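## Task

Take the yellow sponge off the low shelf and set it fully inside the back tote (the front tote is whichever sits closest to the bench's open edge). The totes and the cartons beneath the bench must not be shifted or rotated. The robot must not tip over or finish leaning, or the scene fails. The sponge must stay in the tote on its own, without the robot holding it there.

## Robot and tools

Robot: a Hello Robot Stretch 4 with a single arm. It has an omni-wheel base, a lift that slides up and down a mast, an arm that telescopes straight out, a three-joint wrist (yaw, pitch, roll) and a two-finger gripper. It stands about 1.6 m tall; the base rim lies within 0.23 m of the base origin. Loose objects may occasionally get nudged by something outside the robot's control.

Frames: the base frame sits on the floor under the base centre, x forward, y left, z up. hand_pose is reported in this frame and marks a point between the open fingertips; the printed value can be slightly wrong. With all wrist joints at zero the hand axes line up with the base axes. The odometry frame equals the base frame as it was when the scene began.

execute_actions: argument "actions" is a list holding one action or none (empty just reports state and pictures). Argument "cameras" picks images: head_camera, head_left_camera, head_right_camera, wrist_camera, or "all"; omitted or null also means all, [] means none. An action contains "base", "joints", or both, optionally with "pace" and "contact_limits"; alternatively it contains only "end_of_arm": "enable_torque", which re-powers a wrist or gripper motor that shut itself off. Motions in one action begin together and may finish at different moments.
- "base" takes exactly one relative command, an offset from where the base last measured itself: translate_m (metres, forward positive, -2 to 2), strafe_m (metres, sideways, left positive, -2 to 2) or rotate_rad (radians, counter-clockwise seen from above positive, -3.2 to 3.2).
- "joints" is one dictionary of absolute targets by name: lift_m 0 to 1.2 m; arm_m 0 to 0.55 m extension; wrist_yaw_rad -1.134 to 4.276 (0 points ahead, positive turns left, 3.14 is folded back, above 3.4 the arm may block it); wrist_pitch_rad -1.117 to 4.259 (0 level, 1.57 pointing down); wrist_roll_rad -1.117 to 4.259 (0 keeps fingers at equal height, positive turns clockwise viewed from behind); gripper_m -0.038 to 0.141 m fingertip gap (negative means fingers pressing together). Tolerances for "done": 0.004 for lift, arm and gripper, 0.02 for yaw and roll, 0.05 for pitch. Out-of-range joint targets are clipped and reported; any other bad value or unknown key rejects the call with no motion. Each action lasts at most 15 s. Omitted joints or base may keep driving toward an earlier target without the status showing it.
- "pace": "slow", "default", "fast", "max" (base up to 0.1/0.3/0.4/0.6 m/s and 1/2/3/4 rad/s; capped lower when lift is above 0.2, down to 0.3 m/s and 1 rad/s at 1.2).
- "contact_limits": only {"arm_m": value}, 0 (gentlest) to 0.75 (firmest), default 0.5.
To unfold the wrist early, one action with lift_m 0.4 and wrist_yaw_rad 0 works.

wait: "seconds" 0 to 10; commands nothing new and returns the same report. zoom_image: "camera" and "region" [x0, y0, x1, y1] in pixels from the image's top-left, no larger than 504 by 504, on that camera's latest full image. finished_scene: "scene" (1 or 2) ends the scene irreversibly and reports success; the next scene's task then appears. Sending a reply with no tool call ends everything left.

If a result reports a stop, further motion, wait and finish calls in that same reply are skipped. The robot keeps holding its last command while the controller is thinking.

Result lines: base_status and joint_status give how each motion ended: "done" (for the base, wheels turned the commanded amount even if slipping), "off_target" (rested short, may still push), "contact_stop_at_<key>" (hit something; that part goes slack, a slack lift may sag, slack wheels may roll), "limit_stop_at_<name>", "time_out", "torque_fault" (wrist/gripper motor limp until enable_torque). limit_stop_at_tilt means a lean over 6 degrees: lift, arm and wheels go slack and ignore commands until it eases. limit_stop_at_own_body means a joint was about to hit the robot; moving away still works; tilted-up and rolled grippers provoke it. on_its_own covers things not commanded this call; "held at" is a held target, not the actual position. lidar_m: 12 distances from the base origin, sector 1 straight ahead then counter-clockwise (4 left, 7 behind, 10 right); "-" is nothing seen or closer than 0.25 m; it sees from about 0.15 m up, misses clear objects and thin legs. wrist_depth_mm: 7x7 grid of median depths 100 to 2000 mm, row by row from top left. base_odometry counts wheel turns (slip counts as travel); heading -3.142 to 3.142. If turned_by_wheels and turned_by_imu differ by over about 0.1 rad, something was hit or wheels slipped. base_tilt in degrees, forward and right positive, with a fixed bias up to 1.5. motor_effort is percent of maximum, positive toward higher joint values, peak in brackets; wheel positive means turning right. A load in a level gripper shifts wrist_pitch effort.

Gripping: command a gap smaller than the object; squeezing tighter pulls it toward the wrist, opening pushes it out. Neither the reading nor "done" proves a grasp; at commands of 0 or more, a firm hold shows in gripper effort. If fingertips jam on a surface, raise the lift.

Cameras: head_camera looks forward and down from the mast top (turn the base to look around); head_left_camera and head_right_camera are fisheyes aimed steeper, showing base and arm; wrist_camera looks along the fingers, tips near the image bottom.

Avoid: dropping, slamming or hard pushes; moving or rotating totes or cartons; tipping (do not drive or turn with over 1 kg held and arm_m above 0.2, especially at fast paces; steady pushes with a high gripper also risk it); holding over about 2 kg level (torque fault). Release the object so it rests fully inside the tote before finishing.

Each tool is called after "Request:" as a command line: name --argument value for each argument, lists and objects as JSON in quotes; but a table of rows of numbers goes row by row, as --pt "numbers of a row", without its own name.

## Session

Request:
execute_actions --actions '[]'

Scene clock: 0.00 s.
base_odometry: x=+0.000 y=+0.000 heading=+0.000 (m, m, rad; odometry frame)
turned_by_wheels: +0.000 (rad since the last result)
turned_by_imu: +0.000 (rad since the last result)
base_tilt: forward=+0.4 right=-0.6 (deg)
lidar_m: 2.37 1.43 0.99 0.94 0.96 2.18 1.61 1.69 2.00 1.23 1.27 1.68
base_status: not commanded
joint_positions: lift_m=+0.263 arm_m=-0.002 wrist_yaw_rad=+3.183 wrist_pitch_rad=-0.005 wrist_roll_rad=+0.011 gripper_m=+0.057
joint_status: not commanded
motor_effort: lift_m=+17 arm_m=-1 wrist_yaw_rad=-1 wrist_pitch_rad=-7 wrist_roll_rad=-1 gripper_m=-2 wheel_0=+0 wheel_1=-1 wheel_2=+0 (%)
hand_pose: x=-0.1225 y=+0.0753 z=+0.4423 quat_wxyz=(-0.021, +0.002, +0.006, +1.000) (m; base frame)
wrist_depth_mm: - 141 209 - - - - / - - 139 - - - - / - 107 139 - - - - / - 116 139 - - - - / 189 141 - - - - - / 206 1808 1708 1618 209 1618 1537 / 204 1229 1098 1138 1118 1008 1078
pictures: head_camera, head_left_camera, head_right_camera, wrist_camera
camera_calibration (this result's frames):
wrist_camera: T_world_to_cam=[[-0.0833632, 0.995664, -0.0412797, -0.0553046], [-0.0252679, -0.0435225, -0.998733, 0.503735], [-0.996199, -0.0822145, 0.0287866, 0.0960746], [0, 0, 0, 1]] pos_world=[0.103827, 0.0848873, 0.498048]
Images, in order (width x height): head_camera 420x560, head_left_camera 420x672, head_right_camera 420x672, wrist_camera 616x392.

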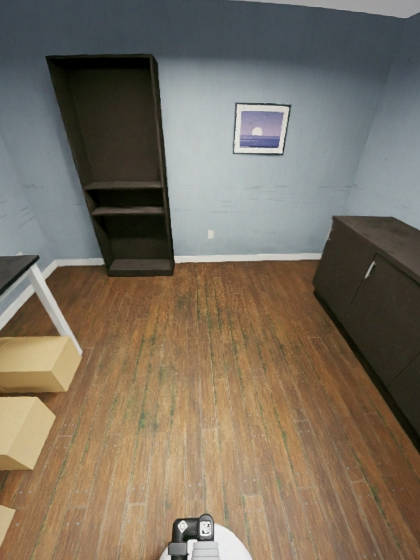

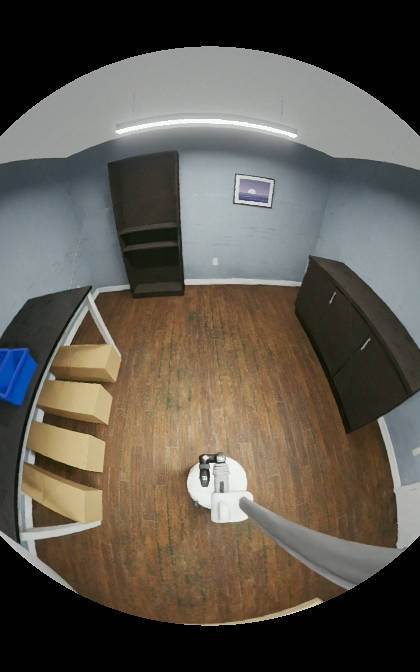

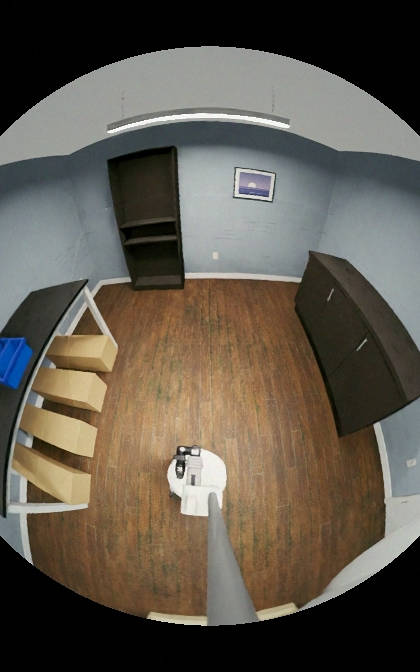

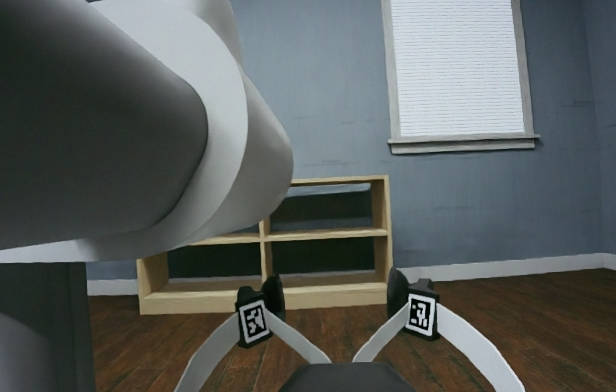

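Shelf is behind; the bench is to the left.

Request:
execute_actions --actions '[{"base": {"rotate_rad": 3.14}, "joints": {"lift_m": 0.7, "wrist_yaw_rad": 0, "gripper_m": 0.141}}]' --cameras '["head_camera", "wrist_camera"]'

Scene clock: 6.97 s.
base_odometry: x=+0.000 y=+0.000 heading=+3.139 (m, m, rad; odometry frame)
turned_by_wheels: +3.139 (rad since the last result)
turned_by_imu: +3.169 (rad since the last result)
base_tilt: forward=+0.4 right=-0.6 (deg)
lidar_m: 1.64 1.68 2.00 1.25 1.28 1.73 2.38 1.42 1.00 0.94 0.96 2.15
base_status: done
joint_positions: lift_m=+0.700 arm_m=-0.001 wrist_yaw_rad=+0.000 wrist_pitch_rad=-0.005 wrist_roll_rad=+0.011 gripper_m=+0.141
joint_status: all done
motor_effort: lift_m=+23(29) arm_m=-1(1) wrist_yaw_rad=-2(8) wrist_pitch_rad=-5(6) wrist_roll_rad=-1(1) gripper_m=+1(7) wheel_0=-2(8) wheel_1=-3(7) wheel_2=-3(11) (%)
hand_pose: x=+0.4579 y=-0.0873 z=+0.8792 quat_wxyz=(+1.000, +0.006, -0.002, +0.000) (m; base frame)
wrist_depth_mm: 1863 1808 1863 1863 1863 1921 1921 / 1921 1863 1863 1921 1921 1921 1863 / 1921 1921 1921 1921 1863 1921 1983 / 1863 1921 1863 1863 1863 1863 1921 / 1863 1921 1808 1863 1921 1921 1921 / 1921 1576 215 1863 1921 195 1863 / 1863 1464 1537 167 1618 1863 1863
pictures: head_camera, wrist_camera
camera_calibration (this result's frames):
wrist_camera: T_world_to_cam=[[0.0420728, -0.998261, -0.0412798, -0.0585187], [0.0270414, 0.042439, -0.998733, 0.931192], [0.998749, 0.0409033, 0.0287799, -0.254433], [0, 0, 0, 1]] pos_world=[0.231396, -0.0875286, 0.934919]
Images, in order (width x height): head_camera 420x560, wrist_camera 616x392.

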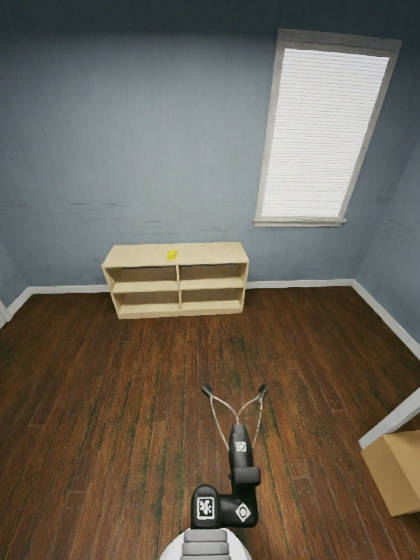

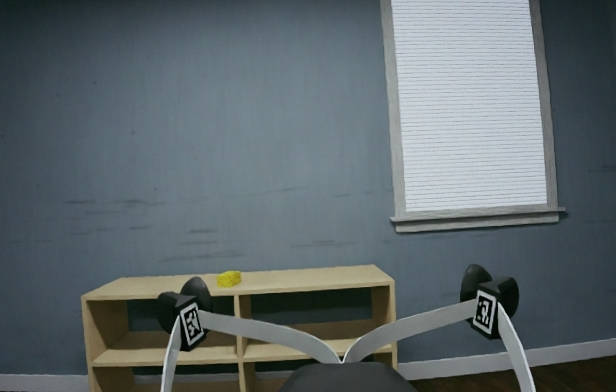

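Request:
execute_actions --actions '[{"base": {"strafe_m": 0.40}, "joints": {"wrist_pitch_rad": 0.6, "lift_m": 0.72}}]' --cameras '[]'

Request:
execute_actions --actions '[{"base": {"translate_m": 0.95}, "joints": {"arm_m": 0.2}}]' --cameras '["head_camera", "wrist_camera"]'

Scene clock: 15.70 s.
base_odometry: x=-0.001 y=-0.400 heading=+3.140 (m, m, rad; odometry frame)
turned_by_wheels: +0.000 (rad since the last result)
turned_by_imu: +0.003 (rad since the last result)
base_tilt: forward=+0.3 right=-0.6 (deg)
lidar_m: 1.61 1.66 1.56 0.82 0.85 1.16 2.71 2.44 1.42 1.33 1.38 1.73
base_status: done
joint_positions: lift_m=+0.720 arm_m=-0.001 wrist_yaw_rad=+0.000 wrist_pitch_rad=+0.602 wrist_roll_rad=+0.011 gripper_m=+0.141
joint_status: all done
motor_effort: lift_m=+23(24) arm_m=-1(1) wrist_yaw_rad=-1(2) wrist_pitch_rad=-5(5) wrist_roll_rad=-1(1) gripper_m=+1(3) wheel_0=+1(12) wheel_1=+0(10) wheel_2=-1(1) (%)
hand_pose: x=+0.4073 y=-0.0874 z=+0.7346 quat_wxyz=(+0.955, +0.005, +0.296, -0.002) (m; base frame)
wrist_depth_mm: 1661 1661 1708 1576 1661 1708 1756 / 1808 1708 1756 1756 1808 1756 1983 / 1983 1983 1756 1863 1921 1808 1863 / 1921 1808 1661 1618 1576 1576 1499 / 1430 1397 1366 1397 1336 1255 1255 / 1182 1182 216 1138 1118 195 1060 / 1042 991 1025 167 946 946 931
pictures: none
No camera images: the call's "cameras" was empty. Leave "cameras" out to get every camera's image.

Scene clock: 20.33 s.
base_odometry: x=-0.951 y=-0.398 heading=+3.140 (m, m, rad; odometry frame)
turned_by_wheels: +0.000 (rad since the last result)
turned_by_imu: -0.002 (rad since the last result)
base_tilt: forward=+0.4 right=-0.5 (deg)
lidar_m: 0.68 0.67 1.49 1.50 1.57 1.43 3.53 1.98 1.38 1.47 1.06 0.73
base_status: done
joint_positions: lift_m=+0.720 arm_m=+0.199 wrist_yaw_rad=+0.000 wrist_pitch_rad=+0.602 wrist_roll_rad=+0.011 gripper_m=+0.141
joint_status: all done
motor_effort: lift_m=+22(23) arm_m=+4(4) wrist_yaw_rad=-1(0) wrist_pitch_rad=-5(5) wrist_roll_rad=-1(1) gripper_m=-2(2) wheel_0=+1(4) wheel_1=+3(6) wheel_2=-2(11) (%)
hand_pose: x=+0.6080 y=-0.0874 z=+0.7346 quat_wxyz=(+0.955, +0.005, +0.296, -0.002) (m; base frame)
wrist_depth_mm: 591 591 609 615 627 627 640 / 621 640 654 668 683 683 699 / 699 707 715 707 654 640 621 / 580 569 544 535 521 508 492 / 466 459 445 404 421 415 404 / 387 382 216 375 366 195 627 / 609 597 615 167 418 574 574
pictures: head_camera, wrist_camera
camera_calibration (this result's frames):
wrist_camera: T_world_to_cam=[[0.0108886, -0.998273, -0.0577299, -0.0398235], [-0.547109, 0.0423774, -0.835988, 1.01223], [0.836991, 0.0406873, -0.545703, 0.120152], [0, 0, 0, 1]] pos_world=[0.453666, -0.087539, 0.909478]
Images, in order (width x height): head_camera 420x560, wrist_camera 616x392.

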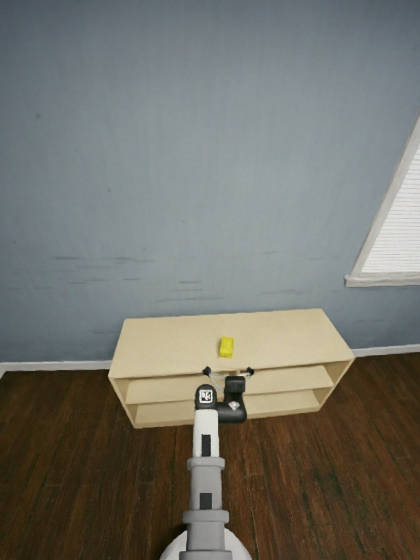

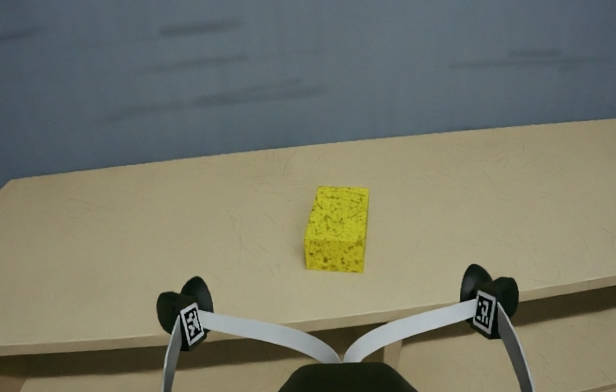

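Request:
execute_actions --actions '[{"joints": {"lift_m": 0.625, "arm_m": 0.28}}]' --cameras '[]'

Request:
execute_actions --actions '[{"joints": {"arm_m": 0.39}, "pace": "slow", "contact_limits": {"arm_m": 0.2}}]' --cameras '["wrist_camera"]'

Scene clock: 28.23 s.
base_odometry: x=-0.951 y=-0.398 heading=+3.140 (m, m, rad; odometry frame)
turned_by_wheels: +0.000 (rad since the last result)
turned_by_imu: +0.001 (rad since the last result)
base_tilt: forward=+0.4 right=-0.6 (deg)
lidar_m: 0.66 0.67 1.49 1.51 1.59 1.43 3.53 1.95 1.38 1.47 1.05 0.74
base_status: not commanded
joint_positions: lift_m=+0.625 arm_m=+0.279 wrist_yaw_rad=+0.000 wrist_pitch_rad=+0.602 wrist_roll_rad=+0.011 gripper_m=+0.141
joint_status: all done
motor_effort: lift_m=+13(23) arm_m=+4(3) wrist_yaw_rad=-1(2) wrist_pitch_rad=-4(6) wrist_roll_rad=-1(1) gripper_m=+0(1) wheel_0=+1(1) wheel_1=+3(3) wheel_2=-2(2) (%)
hand_pose: x=+0.6880 y=-0.0874 z=+0.6403 quat_wxyz=(+0.955, +0.005, +0.296, -0.002) (m; base frame)
wrist_depth_mm: 521 530 535 544 549 549 559 / 554 559 580 585 585 585 585 / 585 508 480 466 455 436 424 / 394 384 375 296 336 343 332 / 317 309 304 285 278 281 276 / 263 259 214 250 246 195 379 / 238 237 492 168 266 480 480
pictures: none
No camera images: the call's "cameras" was empty. Leave "cameras" out to get every camera's image.

Scene clock: 30.60 s.
base_odometry: x=-0.951 y=-0.398 heading=+3.140 (m, m, rad; odometry frame)
turned_by_wheels: +0.000 (rad since the last result)
turned_by_imu: +0.000 (rad since the last result)
base_tilt: forward=+0.3 right=-0.6 (deg)
lidar_m: 0.67 0.69 1.50 1.51 1.58 1.42 3.53 1.96 1.39 1.48 1.04 0.70
base_status: not commanded
joint_positions: lift_m=+0.625 arm_m=+0.389 wrist_yaw_rad=+0.000 wrist_pitch_rad=+0.602 wrist_roll_rad=+0.011 gripper_m=+0.141
joint_status: all done
motor_effort: lift_m=+13(13) arm_m=+4(8) wrist_yaw_rad=-2(2) wrist_pitch_rad=-5(4) wrist_roll_rad=-1(2) gripper_m=-1(3) wheel_0=+1(1) wheel_1=+3(3) wheel_2=-2(2) (%)
contact_limits: arm_m 0.2
hand_pose: x=+0.7980 y=-0.0874 z=+0.6403 quat_wxyz=(+0.955, +0.005, +0.296, -0.002) (m; base frame)
wrist_depth_mm: 421 424 433 439 449 449 452 / 449 455 469 477 477 488 484 / 496 496 504 500 449 433 427 / 399 384 373 362 351 343 334 / 320 312 303 279 235 282 276 / 262 260 216 200 194 195 235 / 229 222 220 168 170 207 206
pictures: wrist_camera
camera_calibration (this result's frames):
wrist_camera: T_world_to_cam=[[0.0108946, -0.998273, -0.0577302, -0.0473354], [-0.547132, 0.0423733, -0.835973, 1.03738], [0.836975, 0.0406937, -0.545726, -0.0902441], [0, 0, 0, 1]] pos_world=[0.64363, -0.0875383, 0.815238]
Images, in order (width x height): wrist_camera 616x392.

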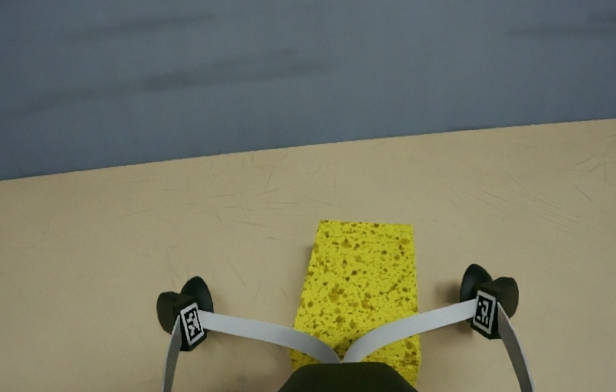

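Request:
execute_actions --actions '[{"joints": {"gripper_m": 0.02}}]' --cameras '[]'

Request:
execute_actions --actions '[{"joints": {"lift_m": 0.72}}]' --cameras '["wrist_camera"]'

Scene clock: 38.30 s.
base_odometry: x=-0.951 y=-0.398 heading=+3.140 (m, m, rad; odometry frame)
turned_by_wheels: +0.000 (rad since the last result)
turned_by_imu: +0.001 (rad since the last result)
base_tilt: forward=+0.4 right=-0.5 (deg)
lidar_m: 0.67 0.69 1.48 1.51 1.58 1.43 3.55 1.97 1.39 1.48 1.05 0.71
base_status: not commanded
joint_positions: lift_m=+0.625 arm_m=+0.389 wrist_yaw_rad=+0.000 wrist_pitch_rad=+0.602 wrist_roll_rad=+0.011 gripper_m=+0.020
joint_status: all done
motor_effort: lift_m=+13(13) arm_m=+4(4) wrist_yaw_rad=-1(1) wrist_pitch_rad=-5(6) wrist_roll_rad=-1(1) gripper_m=-16(16) wheel_0=+2(1) wheel_1=+3(3) wheel_2=-2(2) (%)
hand_pose: x=+0.7980 y=-0.0874 z=+0.6403 quat_wxyz=(+0.955, +0.005, +0.296, -0.002) (m; base frame)
wrist_depth_mm: 418 427 430 439 445 449 452 / 452 459 466 469 477 480 492 / 496 496 504 492 449 439 424 / 397 387 373 362 353 343 336 / 317 310 304 226 267 282 276 / 263 259 248 187 184 236 233 / 229 222 213 162 168 200 -
pictures: none
No camera images: the call's "cameras" was empty. Leave "cameras" out to get every camera's image.

Scene clock: 39.70 s.
base_odometry: x=-0.951 y=-0.398 heading=+3.140 (m, m, rad; odometry frame)
turned_by_wheels: +0.000 (rad since the last result)
turned_by_imu: +0.000 (rad since the last result)
base_tilt: forward=+0.3 right=-0.6 (deg)
lidar_m: 0.65 0.68 1.50 1.50 1.58 1.43 3.53 1.96 1.38 1.48 1.07 0.72
base_status: not commanded
joint_positions: lift_m=+0.720 arm_m=+0.389 wrist_yaw_rad=+0.000 wrist_pitch_rad=+0.602 wrist_roll_rad=+0.011 gripper_m=+0.020
joint_status: all done
motor_effort: lift_m=+23(25) arm_m=+4(4) wrist_yaw_rad=-1(1) wrist_pitch_rad=-7(4) wrist_roll_rad=-1(1) gripper_m=-17(15) wheel_0=+2(1) wheel_1=+3(3) wheel_2=-2(2) (%)
hand_pose: x=+0.7980 y=-0.0874 z=+0.7345 quat_wxyz=(+0.955, +0.005, +0.296, -0.002) (m; base frame)
wrist_depth_mm: 421 427 433 436 445 445 455 / 452 459 466 477 480 484 488 / 496 500 512 521 525 535 535 / 539 549 559 559 559 496 488 / 469 459 445 227 394 415 402 / 387 382 366 187 185 345 345 / 340 324 312 162 168 294 304
pictures: wrist_camera
camera_calibration (this result's frames):
wrist_camera: T_world_to_cam=[[0.0108947, -0.998273, -0.0577303, -0.0418993], [-0.547133, 0.0423733, -0.835973, 1.1161], [0.836975, 0.0406938, -0.545726, -0.0388601], [0, 0, 0, 1]] pos_world=[0.643635, -0.0875383, 0.909402]
Images, in order (width x height): wrist_camera 616x392.

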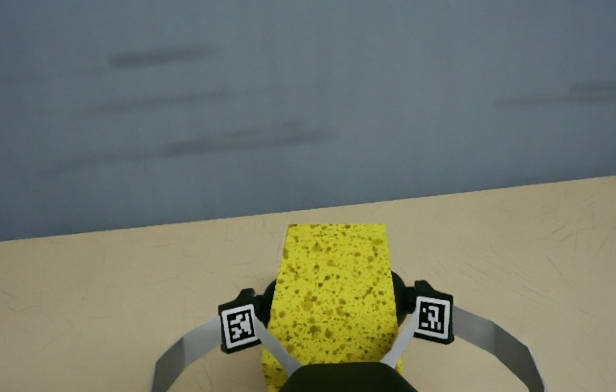

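Request:
execute_actions --actions '[{"base": {"translate_m": -1.2}, "joints": {"arm_m": 0.0, "lift_m": 0.95}}]' --cameras '[]'

Request:
execute_actions --actions '[{"base": {"rotate_rad": -1.5}, "joints": {"lift_m": 1.15}}]' --cameras '["head_camera", "head_right_camera", "wrist_camera"]'

Scene clock: 53.43 s.
base_odometry: x=+0.249 y=-0.400 heading=+3.140 (m, m, rad; odometry frame)
turned_by_wheels: +0.000 (rad since the last result)
turned_by_imu: +0.005 (rad since the last result)
base_tilt: forward=+0.3 right=-0.5 (deg)
lidar_m: 1.87 2.19 1.55 0.82 0.87 1.15 2.45 2.23 1.44 1.35 1.39 2.00
base_status: done
joint_positions: lift_m=+0.950 arm_m=+0.001 wrist_yaw_rad=+0.000 wrist_pitch_rad=+0.602 wrist_roll_rad=+0.011 gripper_m=+0.020
joint_status: all done
motor_effort: lift_m=+23(25) arm_m=-4(2) wrist_yaw_rad=-1(1) wrist_pitch_rad=-6(6) wrist_roll_rad=-1(1) gripper_m=-18(14) wheel_0=-2(3) wheel_1=-2(8) wheel_2=+3(12) (%)
hand_pose: x=+0.4094 y=-0.0874 z=+0.9645 quat_wxyz=(+0.955, +0.005, +0.297, -0.002) (m; base frame)
wrist_depth_mm: 1921 1921 1921 1983 1983 - - / - - 1983 1983 - - - / - - - - - - - / - - - 1983 1983 1983 1921 / 1808 1756 1708 226 1464 1661 1576 / 1499 1464 1430 187 185 1336 1308 / 1336 1255 1182 163 167 1138 1205
pictures: none
No camera images: the call's "cameras" was empty. Leave "cameras" out to get every camera's image.

Scene clock: 55.57 s.
base_odometry: x=+0.249 y=-0.400 heading=+1.640 (m, m, rad; odometry frame)
turned_by_wheels: -1.499 (rad since the last result)
turned_by_imu: -1.513 (rad since the last result)
base_tilt: forward=+0.3 right=-0.7 (deg)
lidar_m: 1.35 1.41 1.96 1.87 2.06 1.54 0.82 0.88 1.22 2.43 2.20 1.40
base_status: done
joint_positions: lift_m=+1.150 arm_m=+0.001 wrist_yaw_rad=+0.000 wrist_pitch_rad=+0.602 wrist_roll_rad=+0.011 gripper_m=+0.020
joint_status: all done
motor_effort: lift_m=+23(24) arm_m=-4(4) wrist_yaw_rad=+0(1) wrist_pitch_rad=-7(6) wrist_roll_rad=-1(1) gripper_m=-21(15) wheel_0=+2(6) wheel_1=+3(9) wheel_2=+5(9) (%)
hand_pose: x=+0.4094 y=-0.0874 z=+1.1644 quat_wxyz=(+0.955, +0.005, +0.297, -0.002) (m; base frame)
wrist_depth_mm: 1921 1921 1983 1863 1808 1808 1863 / - 1808 1464 1205 1205 1255 1229 / - 1281 - - - - - / - - - - - 1921 - / - 1983 1661 228 1576 1618 1661 / 1708 1661 1661 187 185 1618 1537 / 1537 1499 1464 162 168 1366 1366
pictures: head_camera, head_right_camera, wrist_camera
camera_calibration (this result's frames):
wrist_camera: T_world_to_cam=[[0.0107257, -0.998275, -0.0577317, -0.012811], [-0.547408, 0.0424534, -0.835788, 1.26279], [0.836797, 0.0405673, -0.546008, 0.521406], [0, 0, 0, 1]] pos_world=[0.25509, -0.0875508, 1.33938]
Images, in order (width x height): head_camera 420x560, head_right_camera 420x672, wrist_camera 616x392.

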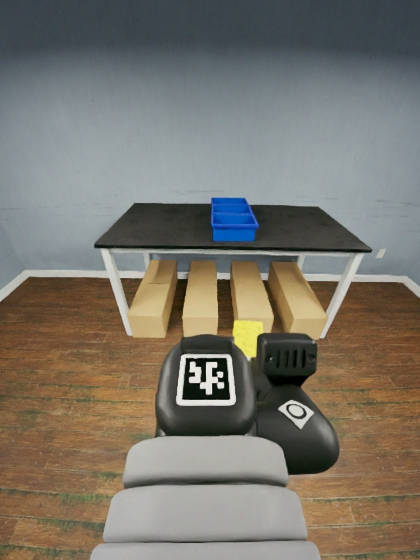

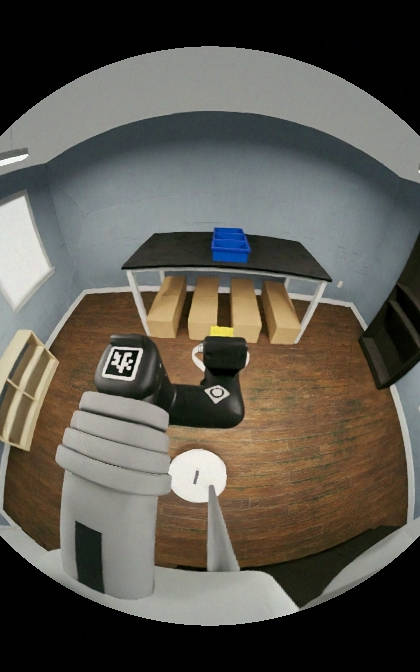

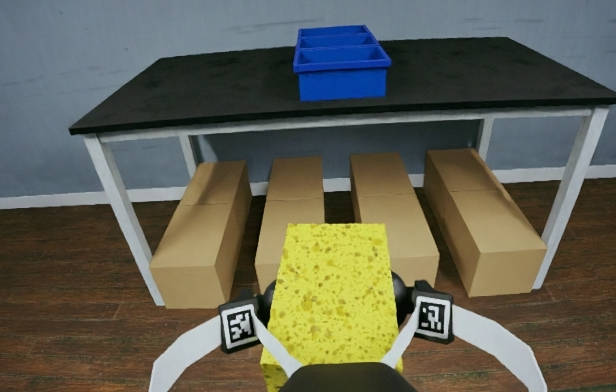

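Request:
execute_actions --actions '[{"base": {"strafe_m": -0.10}, "joints": {"lift_m": 1.2}}]' --cameras '[]'

Request:
execute_actions --actions '[{"base": {"translate_m": 0.95}}]' --cameras '["head_camera", "head_right_camera", "wrist_camera"]'

Scene clock: 64.77 s.
base_odometry: x=+0.349 y=-0.393 heading=+1.640 (m, m, rad; odometry frame)
turned_by_wheels: +0.000 (rad since the last result)
turned_by_imu: +0.001 (rad since the last result)
base_tilt: forward=+0.3 right=-0.6 (deg)
lidar_m: 1.35 1.42 2.08 1.98 2.06 1.55 0.82 0.88 1.24 2.33 2.12 1.39
base_status: done
joint_positions: lift_m=+1.200 arm_m=+0.001 wrist_yaw_rad=+0.000 wrist_pitch_rad=+0.602 wrist_roll_rad=+0.011 gripper_m=+0.020
joint_status: all done
motor_effort: lift_m=+23(23) arm_m=-4(4) wrist_yaw_rad=-1(1) wrist_pitch_rad=-5(5) wrist_roll_rad=-1(1) gripper_m=-18(16) wheel_0=+0(11) wheel_1=-1(10) wheel_2=+0(4) (%)
hand_pose: x=+0.4094 y=-0.0874 z=+1.2144 quat_wxyz=(+0.955, +0.005, +0.297, -0.002) (m; base frame)
wrist_depth_mm: 1921 1921 1983 1921 1921 1863 1921 / - - 1708 1255 1464 1430 - / - 1308 1336 1281 - - 1336 / - - - - - - - / - 1921 1808 227 1576 1618 1921 / 1863 1708 1661 187 185 1618 1618 / 1661 1537 1499 162 168 1397 1430
pictures: none
No camera images: the call's "cameras" was empty. Leave "cameras" out to get every camera's image.

Scene clock: 69.43 s.
base_odometry: x=+0.283 y=+0.554 heading=+1.641 (m, m, rad; odometry frame)
turned_by_wheels: +0.000 (rad since the last result)
turned_by_imu: -0.002 (rad since the last result)
base_tilt: forward=+0.4 right=-0.5 (deg)
lidar_m: 0.38 0.43 0.59 1.98 2.07 2.55 1.80 1.88 2.45 2.03 0.57 0.41
base_status: done
joint_positions: lift_m=+1.200 arm_m=+0.001 wrist_yaw_rad=+0.000 wrist_pitch_rad=+0.602 wrist_roll_rad=+0.011 gripper_m=+0.020
joint_status: not commanded
motor_effort: lift_m=+23(23) arm_m=-4(4) wrist_yaw_rad=+0(1) wrist_pitch_rad=-6(5) wrist_roll_rad=-1(1) gripper_m=-21(17) wheel_0=+1(7) wheel_1=+1(7) wheel_2=+0(13) (%)
hand_pose: x=+0.4094 y=-0.0874 z=+1.2144 quat_wxyz=(+0.955, +0.005, +0.297, -0.002) (m; base frame)
wrist_depth_mm: 1025 1008 1008 1025 1008 991 1008 / 1078 1098 1098 1078 1098 1078 1078 / 1160 1160 1138 931 976 1025 1008 / 931 917 842 750 778 809 798 / 750 741 580 227 488 661 647 / 615 615 445 187 186 554 544 / 544 521 377 162 168 373 488
pictures: head_camera, head_right_camera, wrist_camera
camera_calibration (this result's frames):
wrist_camera: T_world_to_cam=[[0.0107321, -0.998274, -0.0577317, -0.00992462], [-0.547409, 0.0424498, -0.835788, 1.30459], [0.836797, 0.0405726, -0.546009, 0.548728], [0, 0, 0, 1]] pos_world=[0.255075, -0.0875503, 1.38939]
Images, in order (width x height): head_camera 420x560, head_right_camera 420x672, wrist_camera 616x392.

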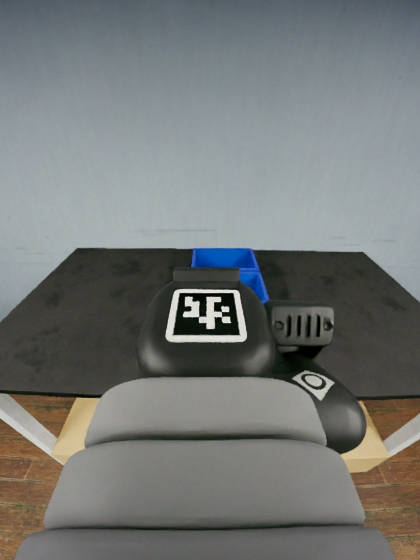

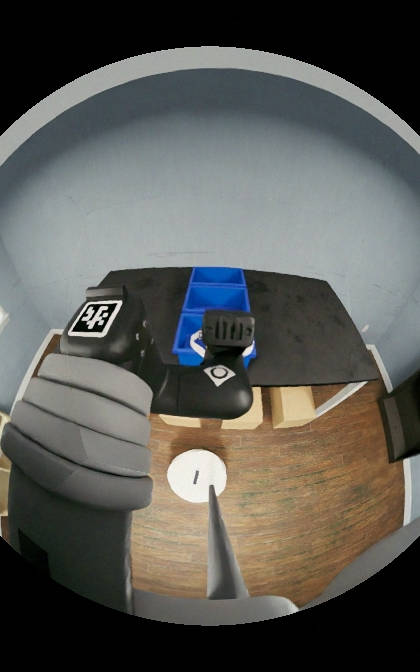

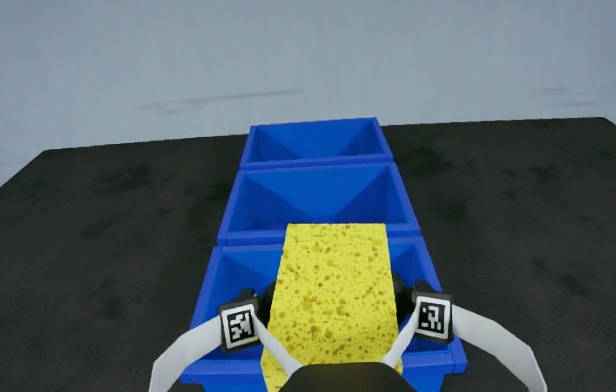

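Request:
execute_actions --actions '[{"base": {"strafe_m": 0.025}, "joints": {"arm_m": 0.3}}]' --cameras '[]'

Request:
execute_actions --actions '[{"base": {"translate_m": 0.11}, "joints": {"arm_m": 0.55}, "pace": "slow"}]' --cameras '["head_right_camera", "wrist_camera"]'

Scene clock: 84.17 s.
base_odometry: x=+0.258 y=+0.552 heading=+1.641 (m, m, rad; odometry frame)
turned_by_wheels: +0.000 (rad since the last result)
turned_by_imu: +0.001 (rad since the last result)
base_tilt: forward=+0.4 right=-0.5 (deg)
lidar_m: 0.39 0.43 0.59 1.97 2.05 2.54 1.80 1.87 2.47 2.06 0.57 0.41
base_status: done
joint_positions: lift_m=+1.200 arm_m=+0.299 wrist_yaw_rad=+0.000 wrist_pitch_rad=+0.602 wrist_roll_rad=+0.011 gripper_m=+0.020
joint_status: all done
motor_effort: lift_m=+23(23) arm_m=+4(1) wrist_yaw_rad=-1(0) wrist_pitch_rad=-7(6) wrist_roll_rad=-1(1) gripper_m=-20(15) wheel_0=+2(8) wheel_1=-2(11) wheel_2=+0(0) (%)
hand_pose: x=+0.7080 y=-0.0874 z=+1.2145 quat_wxyz=(+0.955, +0.005, +0.296, -0.002) (m; base frame)
wrist_depth_mm: 723 723 723 732 732 732 715 / 788 788 788 778 788 778 778 / 866 866 866 854 866 854 842 / 904 904 878 668 683 809 788 / 741 723 699 227 484 661 647 / 621 603 496 187 185 521 544 / 544 525 384 162 167 359 484
pictures: none
No camera images: the call's "cameras" was empty. Leave "cameras" out to get every camera's image.

Scene clock: 87.93 s.
base_odometry: x=+0.250 y=+0.662 heading=+1.641 (m, m, rad; odometry frame)
turned_by_wheels: +0.000 (rad since the last result)
turned_by_imu: +0.000 (rad since the last result)
base_tilt: forward=+0.4 right=-0.6 (deg)
lidar_m: 0.29 0.30 0.43 1.97 2.04 2.64 1.91 2.00 2.49 2.07 0.42 0.30
base_status: done
joint_positions: lift_m=+1.200 arm_m=+0.548 wrist_yaw_rad=+0.000 wrist_pitch_rad=+0.602 wrist_roll_rad=+0.011 gripper_m=+0.020
joint_status: all done
joint sent to its limit — the command would take arm_m past its upper limit, so that joint was sent only as far as its limit.
motor_effort: lift_m=+23(23) arm_m=+4(4) wrist_yaw_rad=-1(1) wrist_pitch_rad=-6(4) wrist_roll_rad=-1(1) gripper_m=-18(17) wheel_0=+3(6) wheel_1=+3(6) wheel_2=-5(9) (%)
hand_pose: x=+0.9563 y=-0.0874 z=+1.2145 quat_wxyz=(+0.955, +0.005, +0.296, -0.002) (m; base frame)
wrist_depth_mm: 387 387 392 389 389 387 387 / 418 424 424 424 421 415 415 / 462 459 466 469 459 455 455 / 512 512 508 512 504 504 504 / 569 574 569 227 544 569 564 / 621 609 585 187 184 554 549 / 544 521 500 162 167 469 480
pictures: head_right_camera, wrist_camera
camera_calibration (this result's frames):
wrist_camera: T_world_to_cam=[[0.0108403, -0.998273, -0.057729, -0.0158753], [-0.547197, 0.0423987, -0.835929, 1.604], [0.836933, 0.0406509, -0.545793, 0.0906994], [0, 0, 0, 1]] pos_world=[0.801967, -0.0875424, 1.38942]
Images, in order (width x height): head_right_camera 420x672, wrist_camera 616x392.

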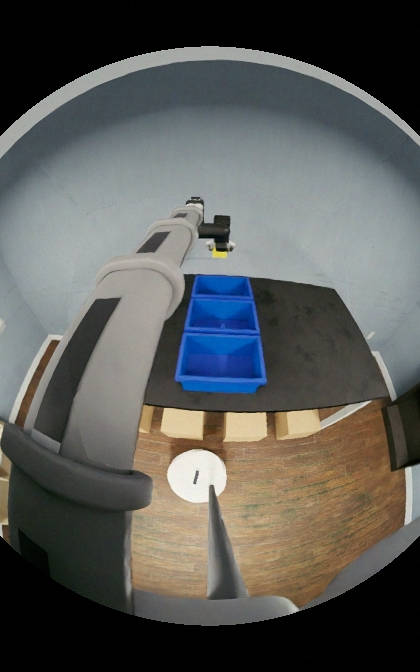

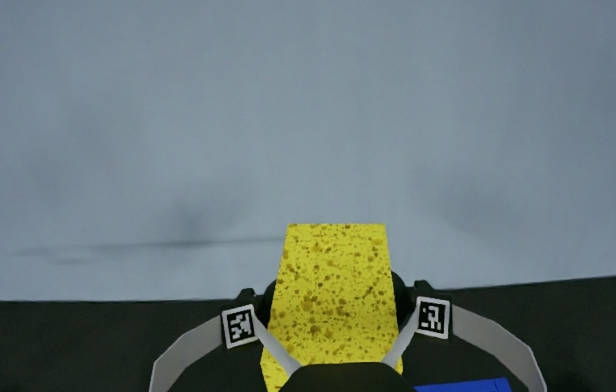

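Request:
execute_actions --actions '[{"joints": {"wrist_pitch_rad": 0.85, "lift_m": 1.12}, "pace": "slow"}]' --cameras '["head_right_camera", "wrist_camera"]'

Scene clock: 92.53 s.
base_odometry: x=+0.250 y=+0.662 heading=+1.641 (m, m, rad; odometry frame)
turned_by_wheels: +0.000 (rad since the last result)
turned_by_imu: +0.001 (rad since the last result)
base_tilt: forward=+0.4 right=-0.6 (deg)
lidar_m: 0.28 0.30 0.44 1.97 2.05 2.65 1.90 1.98 2.49 2.05 0.42 0.30
base_status: not commanded
joint_positions: lift_m=+1.120 arm_m=+0.548 wrist_yaw_rad=+0.000 wrist_pitch_rad=+0.851 wrist_roll_rad=+0.011 gripper_m=+0.020
joint_status: all done
motor_effort: lift_m=+13(23) arm_m=+4(4) wrist_yaw_rad=-1(0) wrist_pitch_rad=-3(3) wrist_roll_rad=-1(1) gripper_m=-14(19) wheel_0=+3(3) wheel_1=+3(3) wheel_2=-5(6) (%)
hand_pose: x=+0.9087 y=-0.0874 z=+1.0817 quat_wxyz=(+0.911, +0.005, +0.413, -0.002) (m; base frame)
wrist_depth_mm: 415 415 421 424 421 418 424 / 459 473 477 469 469 477 473 / 539 544 539 544 530 525 525 / 539 521 512 500 492 484 469 / 469 459 314 227 298 306 407 / 413 399 286 187 185 310 267 / 377 362 301 162 168 332 252
pictures: head_right_camera, wrist_camera
camera_calibration (this result's frames):
wrist_camera: T_world_to_cam=[[-0.00374725, -0.998274, -0.0586057, -0.00882637], [-0.736521, 0.0423969, -0.675084, 1.46497], [0.676404, 0.0406347, -0.735409, 0.409058], [0, 0, 0, 1]] pos_world=[0.802262, -0.0875434, 1.28929]
Images, in order (width x height): head_right_camera 420x672, wrist_camera 616x392.

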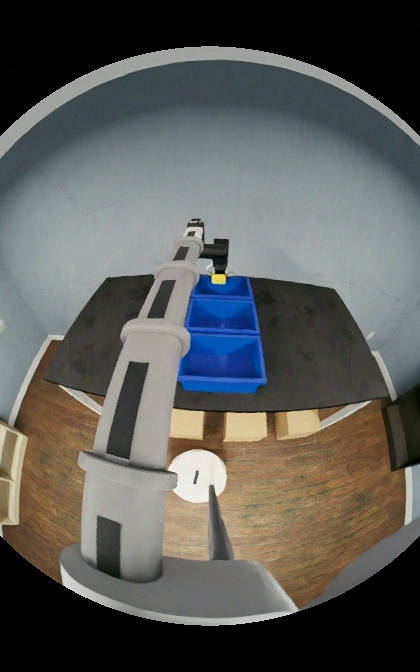

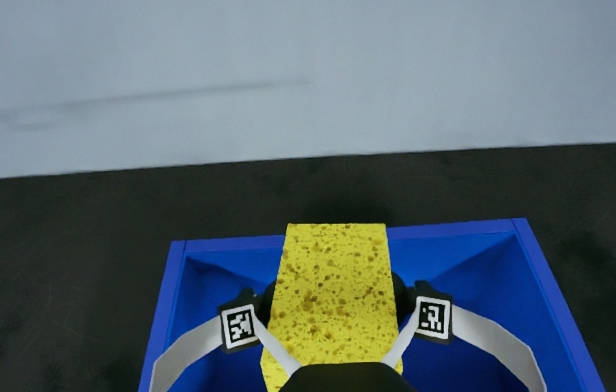

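Request:
execute_actions --actions '[{"joints": {"wrist_pitch_rad": 1.0}, "pace": "slow"}]' --cameras '["wrist_camera"]'

Request:
execute_actions --actions '[{"joints": {"lift_m": 1.06}, "pace": "slow"}]' --cameras '["head_right_camera", "wrist_camera"]'

Scene clock: 99.13 s.
base_odometry: x=+0.250 y=+0.662 heading=+1.641 (m, m, rad; odometry frame)
turned_by_wheels: +0.000 (rad since the last result)
turned_by_imu: +0.001 (rad since the last result)
base_tilt: forward=+0.4 right=-0.6 (deg)
lidar_m: 0.28 0.32 0.45 1.97 2.05 2.65 1.92 2.00 2.47 2.06 0.41 0.30
base_status: not commanded
joint_positions: lift_m=+1.120 arm_m=+0.548 wrist_yaw_rad=+0.000 wrist_pitch_rad=+1.001 wrist_roll_rad=+0.011 gripper_m=+0.020
joint_status: all done
motor_effort: lift_m=+13(13) arm_m=+4(4) wrist_yaw_rad=-1(1) wrist_pitch_rad=-2(5) wrist_roll_rad=-1(1) gripper_m=-18(18) wheel_0=+3(3) wheel_1=+3(3) wheel_2=-5(5) (%)
hand_pose: x=+0.8742 y=-0.0874 z=+1.0558 quat_wxyz=(+0.877, +0.005, +0.480, -0.003) (m; base frame)
wrist_depth_mm: 445 449 459 462 462 462 462 / 508 517 525 517 512 504 500 / 512 504 492 480 466 462 449 / 455 445 307 314 317 307 394 / 410 399 357 227 364 362 256 / 373 359 282 187 185 309 255 / 351 246 297 162 167 314 254
pictures: wrist_camera
camera_calibration (this result's frames):
wrist_camera: T_world_to_cam=[[-0.0124411, -0.998275, -0.0573861, -0.00416357], [-0.82891, 0.0423941, -0.557773, 1.37901], [0.559243, 0.0406286, -0.828008, 0.613488], [0, 0, 0, 1]] pos_world=[0.799938, -0.0875436, 1.27691]
Images, in order (width x height): wrist_camera 616x392.

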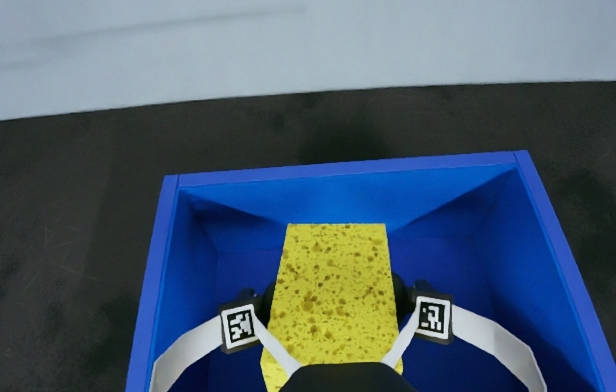

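Scene clock: 100.50 s.
base_odometry: x=+0.250 y=+0.662 heading=+1.641 (m, m, rad; odometry frame)
turned_by_wheels: +0.000 (rad since the last result)
turned_by_imu: +0.000 (rad since the last result)
base_tilt: forward=+0.3 right=-0.5 (deg)
lidar_m: 0.27 0.30 0.42 1.96 2.05 2.61 1.90 1.98 2.50 2.05 0.41 0.30
base_status: not commanded
joint_positions: lift_m=+1.060 arm_m=+0.548 wrist_yaw_rad=+0.000 wrist_pitch_rad=+1.001 wrist_roll_rad=+0.011 gripper_m=+0.020
joint_status: all done
motor_effort: lift_m=+13(17) arm_m=+4(4) wrist_yaw_rad=-1(1) wrist_pitch_rad=-2(2) wrist_roll_rad=-1(1) gripper_m=-21(16) wheel_0=+3(3) wheel_1=+3(3) wheel_2=-5(5) (%)
hand_pose: x=+0.8742 y=-0.0874 z=+0.9958 quat_wxyz=(+0.877, +0.005, +0.480, -0.003) (m; base frame)
wrist_depth_mm: 449 452 459 462 466 455 455 / 480 473 459 439 439 430 421 / 427 402 253 254 258 262 243 / 379 256 306 314 319 309 248 / 342 228 322 225 304 306 252 / 312 208 283 187 185 283 255 / 285 189 271 162 169 258 254
pictures: head_right_camera, wrist_camera
camera_calibration (this result's frames):
wrist_camera: T_world_to_cam=[[-0.0124476, -0.998275, -0.0573847, -0.00760377], [-0.828974, 0.0423941, -0.557678, 1.34548], [0.559148, 0.0406287, -0.828072, 0.563954], [0, 0, 0, 1]] pos_world=[0.799937, -0.0875436, 1.2169]
Images, in order (width x height): head_right_camera 420x672, wrist_camera 616x392.

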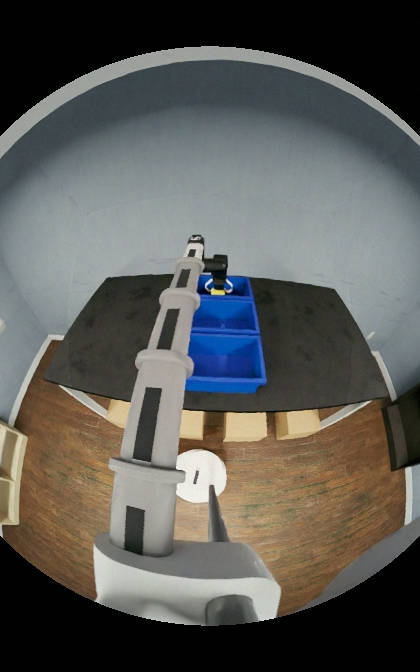

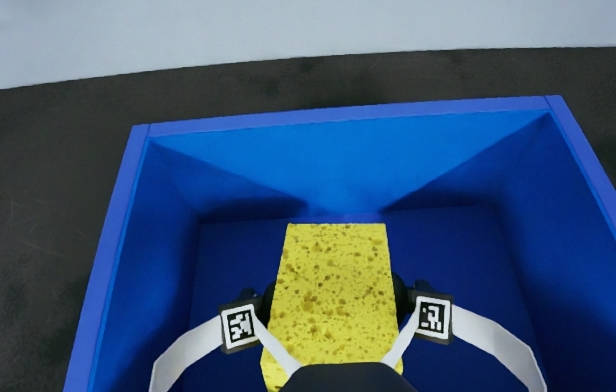

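Request:
execute_actions --actions '[{"joints": {"lift_m": 1.045}, "pace": "slow"}]' --cameras '[]'

Request:
execute_actions --actions '[{"joints": {"gripper_m": 0.09}, "pace": "slow"}]' --cameras '["wrist_camera"]'

Request:
execute_actions --actions '[{"joints": {"lift_m": 1.12}}]' --cameras '["head_right_camera", "wrist_camera"]'

Scene clock: 106.43 s.
base_odometry: x=+0.250 y=+0.662 heading=+1.641 (m, m, rad; odometry frame)
turned_by_wheels: +0.000 (rad since the last result)
turned_by_imu: +0.001 (rad since the last result)
base_tilt: forward=+0.3 right=-0.6 (deg)
lidar_m: 0.28 0.30 0.45 1.97 2.05 2.65 1.91 1.99 2.48 2.05 0.41 0.30
base_status: not commanded
joint_positions: lift_m=+1.045 arm_m=+0.548 wrist_yaw_rad=+0.000 wrist_pitch_rad=+1.001 wrist_roll_rad=+0.011 gripper_m=+0.020
joint_status: all done
motor_effort: lift_m=+13(14) arm_m=+4(4) wrist_yaw_rad=-1(1) wrist_pitch_rad=-2(3) wrist_roll_rad=-1(1) gripper_m=-17(19) wheel_0=+2(3) wheel_1=+3(3) wheel_2=-5(5) (%)
hand_pose: x=+0.8742 y=-0.0874 z=+0.9808 quat_wxyz=(+0.877, +0.005, +0.480, -0.003) (m; base frame)
wrist_depth_mm: 449 449 455 455 455 445 442 / 462 445 433 418 415 233 233 / 402 239 251 254 257 260 242 / 366 233 306 314 317 306 248 / 327 216 310 227 290 294 251 / 287 208 282 187 185 270 255 / 160 188 258 162 167 247 244
pictures: none
No camera images: the call's "cameras" was empty. Leave "cameras" out to get every camera's image.

Scene clock: 109.20 s.
base_odometry: x=+0.250 y=+0.662 heading=+1.641 (m, m, rad; odometry frame)
turned_by_wheels: +0.000 (rad since the last result)
turned_by_imu: +0.001 (rad since the last result)
base_tilt: forward=+0.3 right=-0.6 (deg)
lidar_m: 0.28 0.30 0.44 1.98 2.05 2.64 1.90 2.00 2.48 2.06 0.42 0.30
base_status: not commanded
joint_positions: lift_m=+1.045 arm_m=+0.548 wrist_yaw_rad=+0.000 wrist_pitch_rad=+1.001 wrist_roll_rad=+0.011 gripper_m=+0.090
joint_status: all done
motor_effort: lift_m=+13(13) arm_m=+4(4) wrist_yaw_rad=-1(1) wrist_pitch_rad=-2(3) wrist_roll_rad=-1(1) gripper_m=-3(17) wheel_0=+2(3) wheel_1=+3(3) wheel_2=-5(5) (%)
hand_pose: x=+0.8742 y=-0.0874 z=+0.9808 quat_wxyz=(+0.877, +0.005, +0.480, -0.003) (m; base frame)
wrist_depth_mm: 449 455 459 459 455 449 442 / 466 449 436 424 415 234 234 / 410 239 250 254 257 263 244 / 362 234 307 314 317 309 247 / 327 213 309 306 298 293 252 / 287 208 223 238 231 266 254 / 160 202 259 219 250 247 244
pictures: wrist_camera
camera_calibration (this result's frames):
wrist_camera: T_world_to_cam=[[-0.0124482, -0.998275, -0.0573846, -0.00846376], [-0.828979, 0.0423941, -0.557671, 1.33711], [0.559141, 0.0406287, -0.828076, 0.55155], [0, 0, 0, 1]] pos_world=[0.799938, -0.0875436, 1.20191]
Images, in order (width x height): wrist_camera 616x392.

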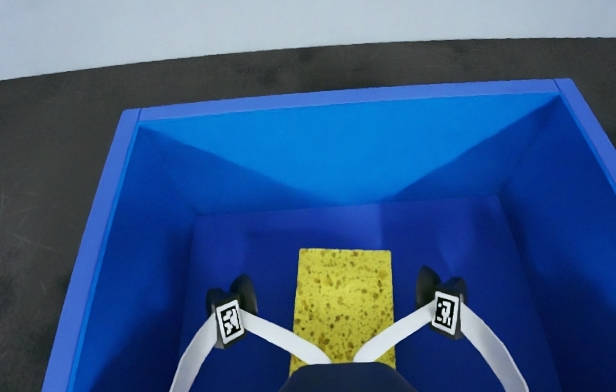

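Scene clock: 110.50 s.
base_odometry: x=+0.250 y=+0.662 heading=+1.641 (m, m, rad; odometry frame)
turned_by_wheels: +0.000 (rad since the last result)
turned_by_imu: +0.000 (rad since the last result)
base_tilt: forward=+0.4 right=-0.6 (deg)
lidar_m: 0.28 0.30 0.43 1.98 2.04 2.66 1.90 1.99 2.48 2.07 0.42 0.29
base_status: not commanded
joint_positions: lift_m=+1.120 arm_m=+0.548 wrist_yaw_rad=+0.000 wrist_pitch_rad=+1.001 wrist_roll_rad=+0.011 gripper_m=+0.090
joint_status: all done
motor_effort: lift_m=+23(22) arm_m=+4(4) wrist_yaw_rad=-1(1) wrist_pitch_rad=-2(3) wrist_roll_rad=-1(1) gripper_m=-2(1) wheel_0=+3(2) wheel_1=+3(3) wheel_2=-5(5) (%)
hand_pose: x=+0.8742 y=-0.0874 z=+1.0549 quat_wxyz=(+0.877, +0.005, +0.480, -0.003) (m; base frame)
wrist_depth_mm: 445 452 459 459 459 462 469 / 512 521 525 512 512 500 500 / 512 504 488 473 466 459 452 / 459 445 309 312 317 307 392 / 413 402 362 384 370 359 255 / 375 359 220 317 309 293 254 / 349 254 327 287 317 310 255
pictures: head_right_camera, wrist_camera
camera_calibration (this result's frames):
wrist_camera: T_world_to_cam=[[-0.012449, -0.998275, -0.0573844, -0.00420788], [-0.828987, 0.0423941, -0.557658, 1.37846], [0.559129, 0.0406287, -0.828085, 0.612977], [0, 0, 0, 1]] pos_world=[0.799939, -0.0875436, 1.27606]
Images, in order (width x height): head_right_camera 420x672, wrist_camera 616x392.

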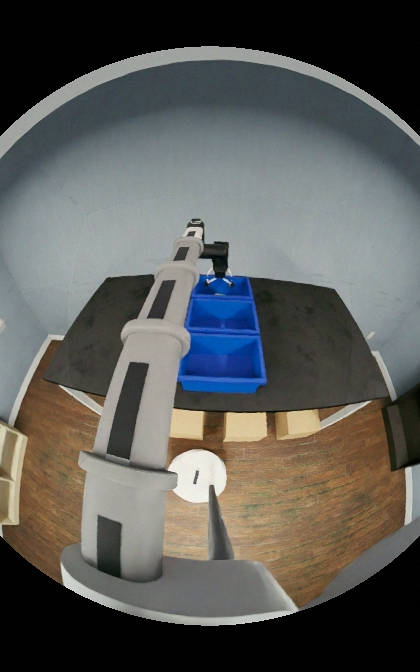

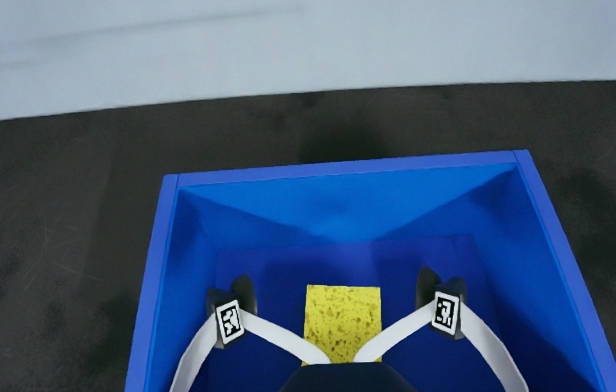

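The sponge lies flat in the back tote and the tote hasn't moved.

Request:
finished_scene --scene 2

The scene is finished: the task was done.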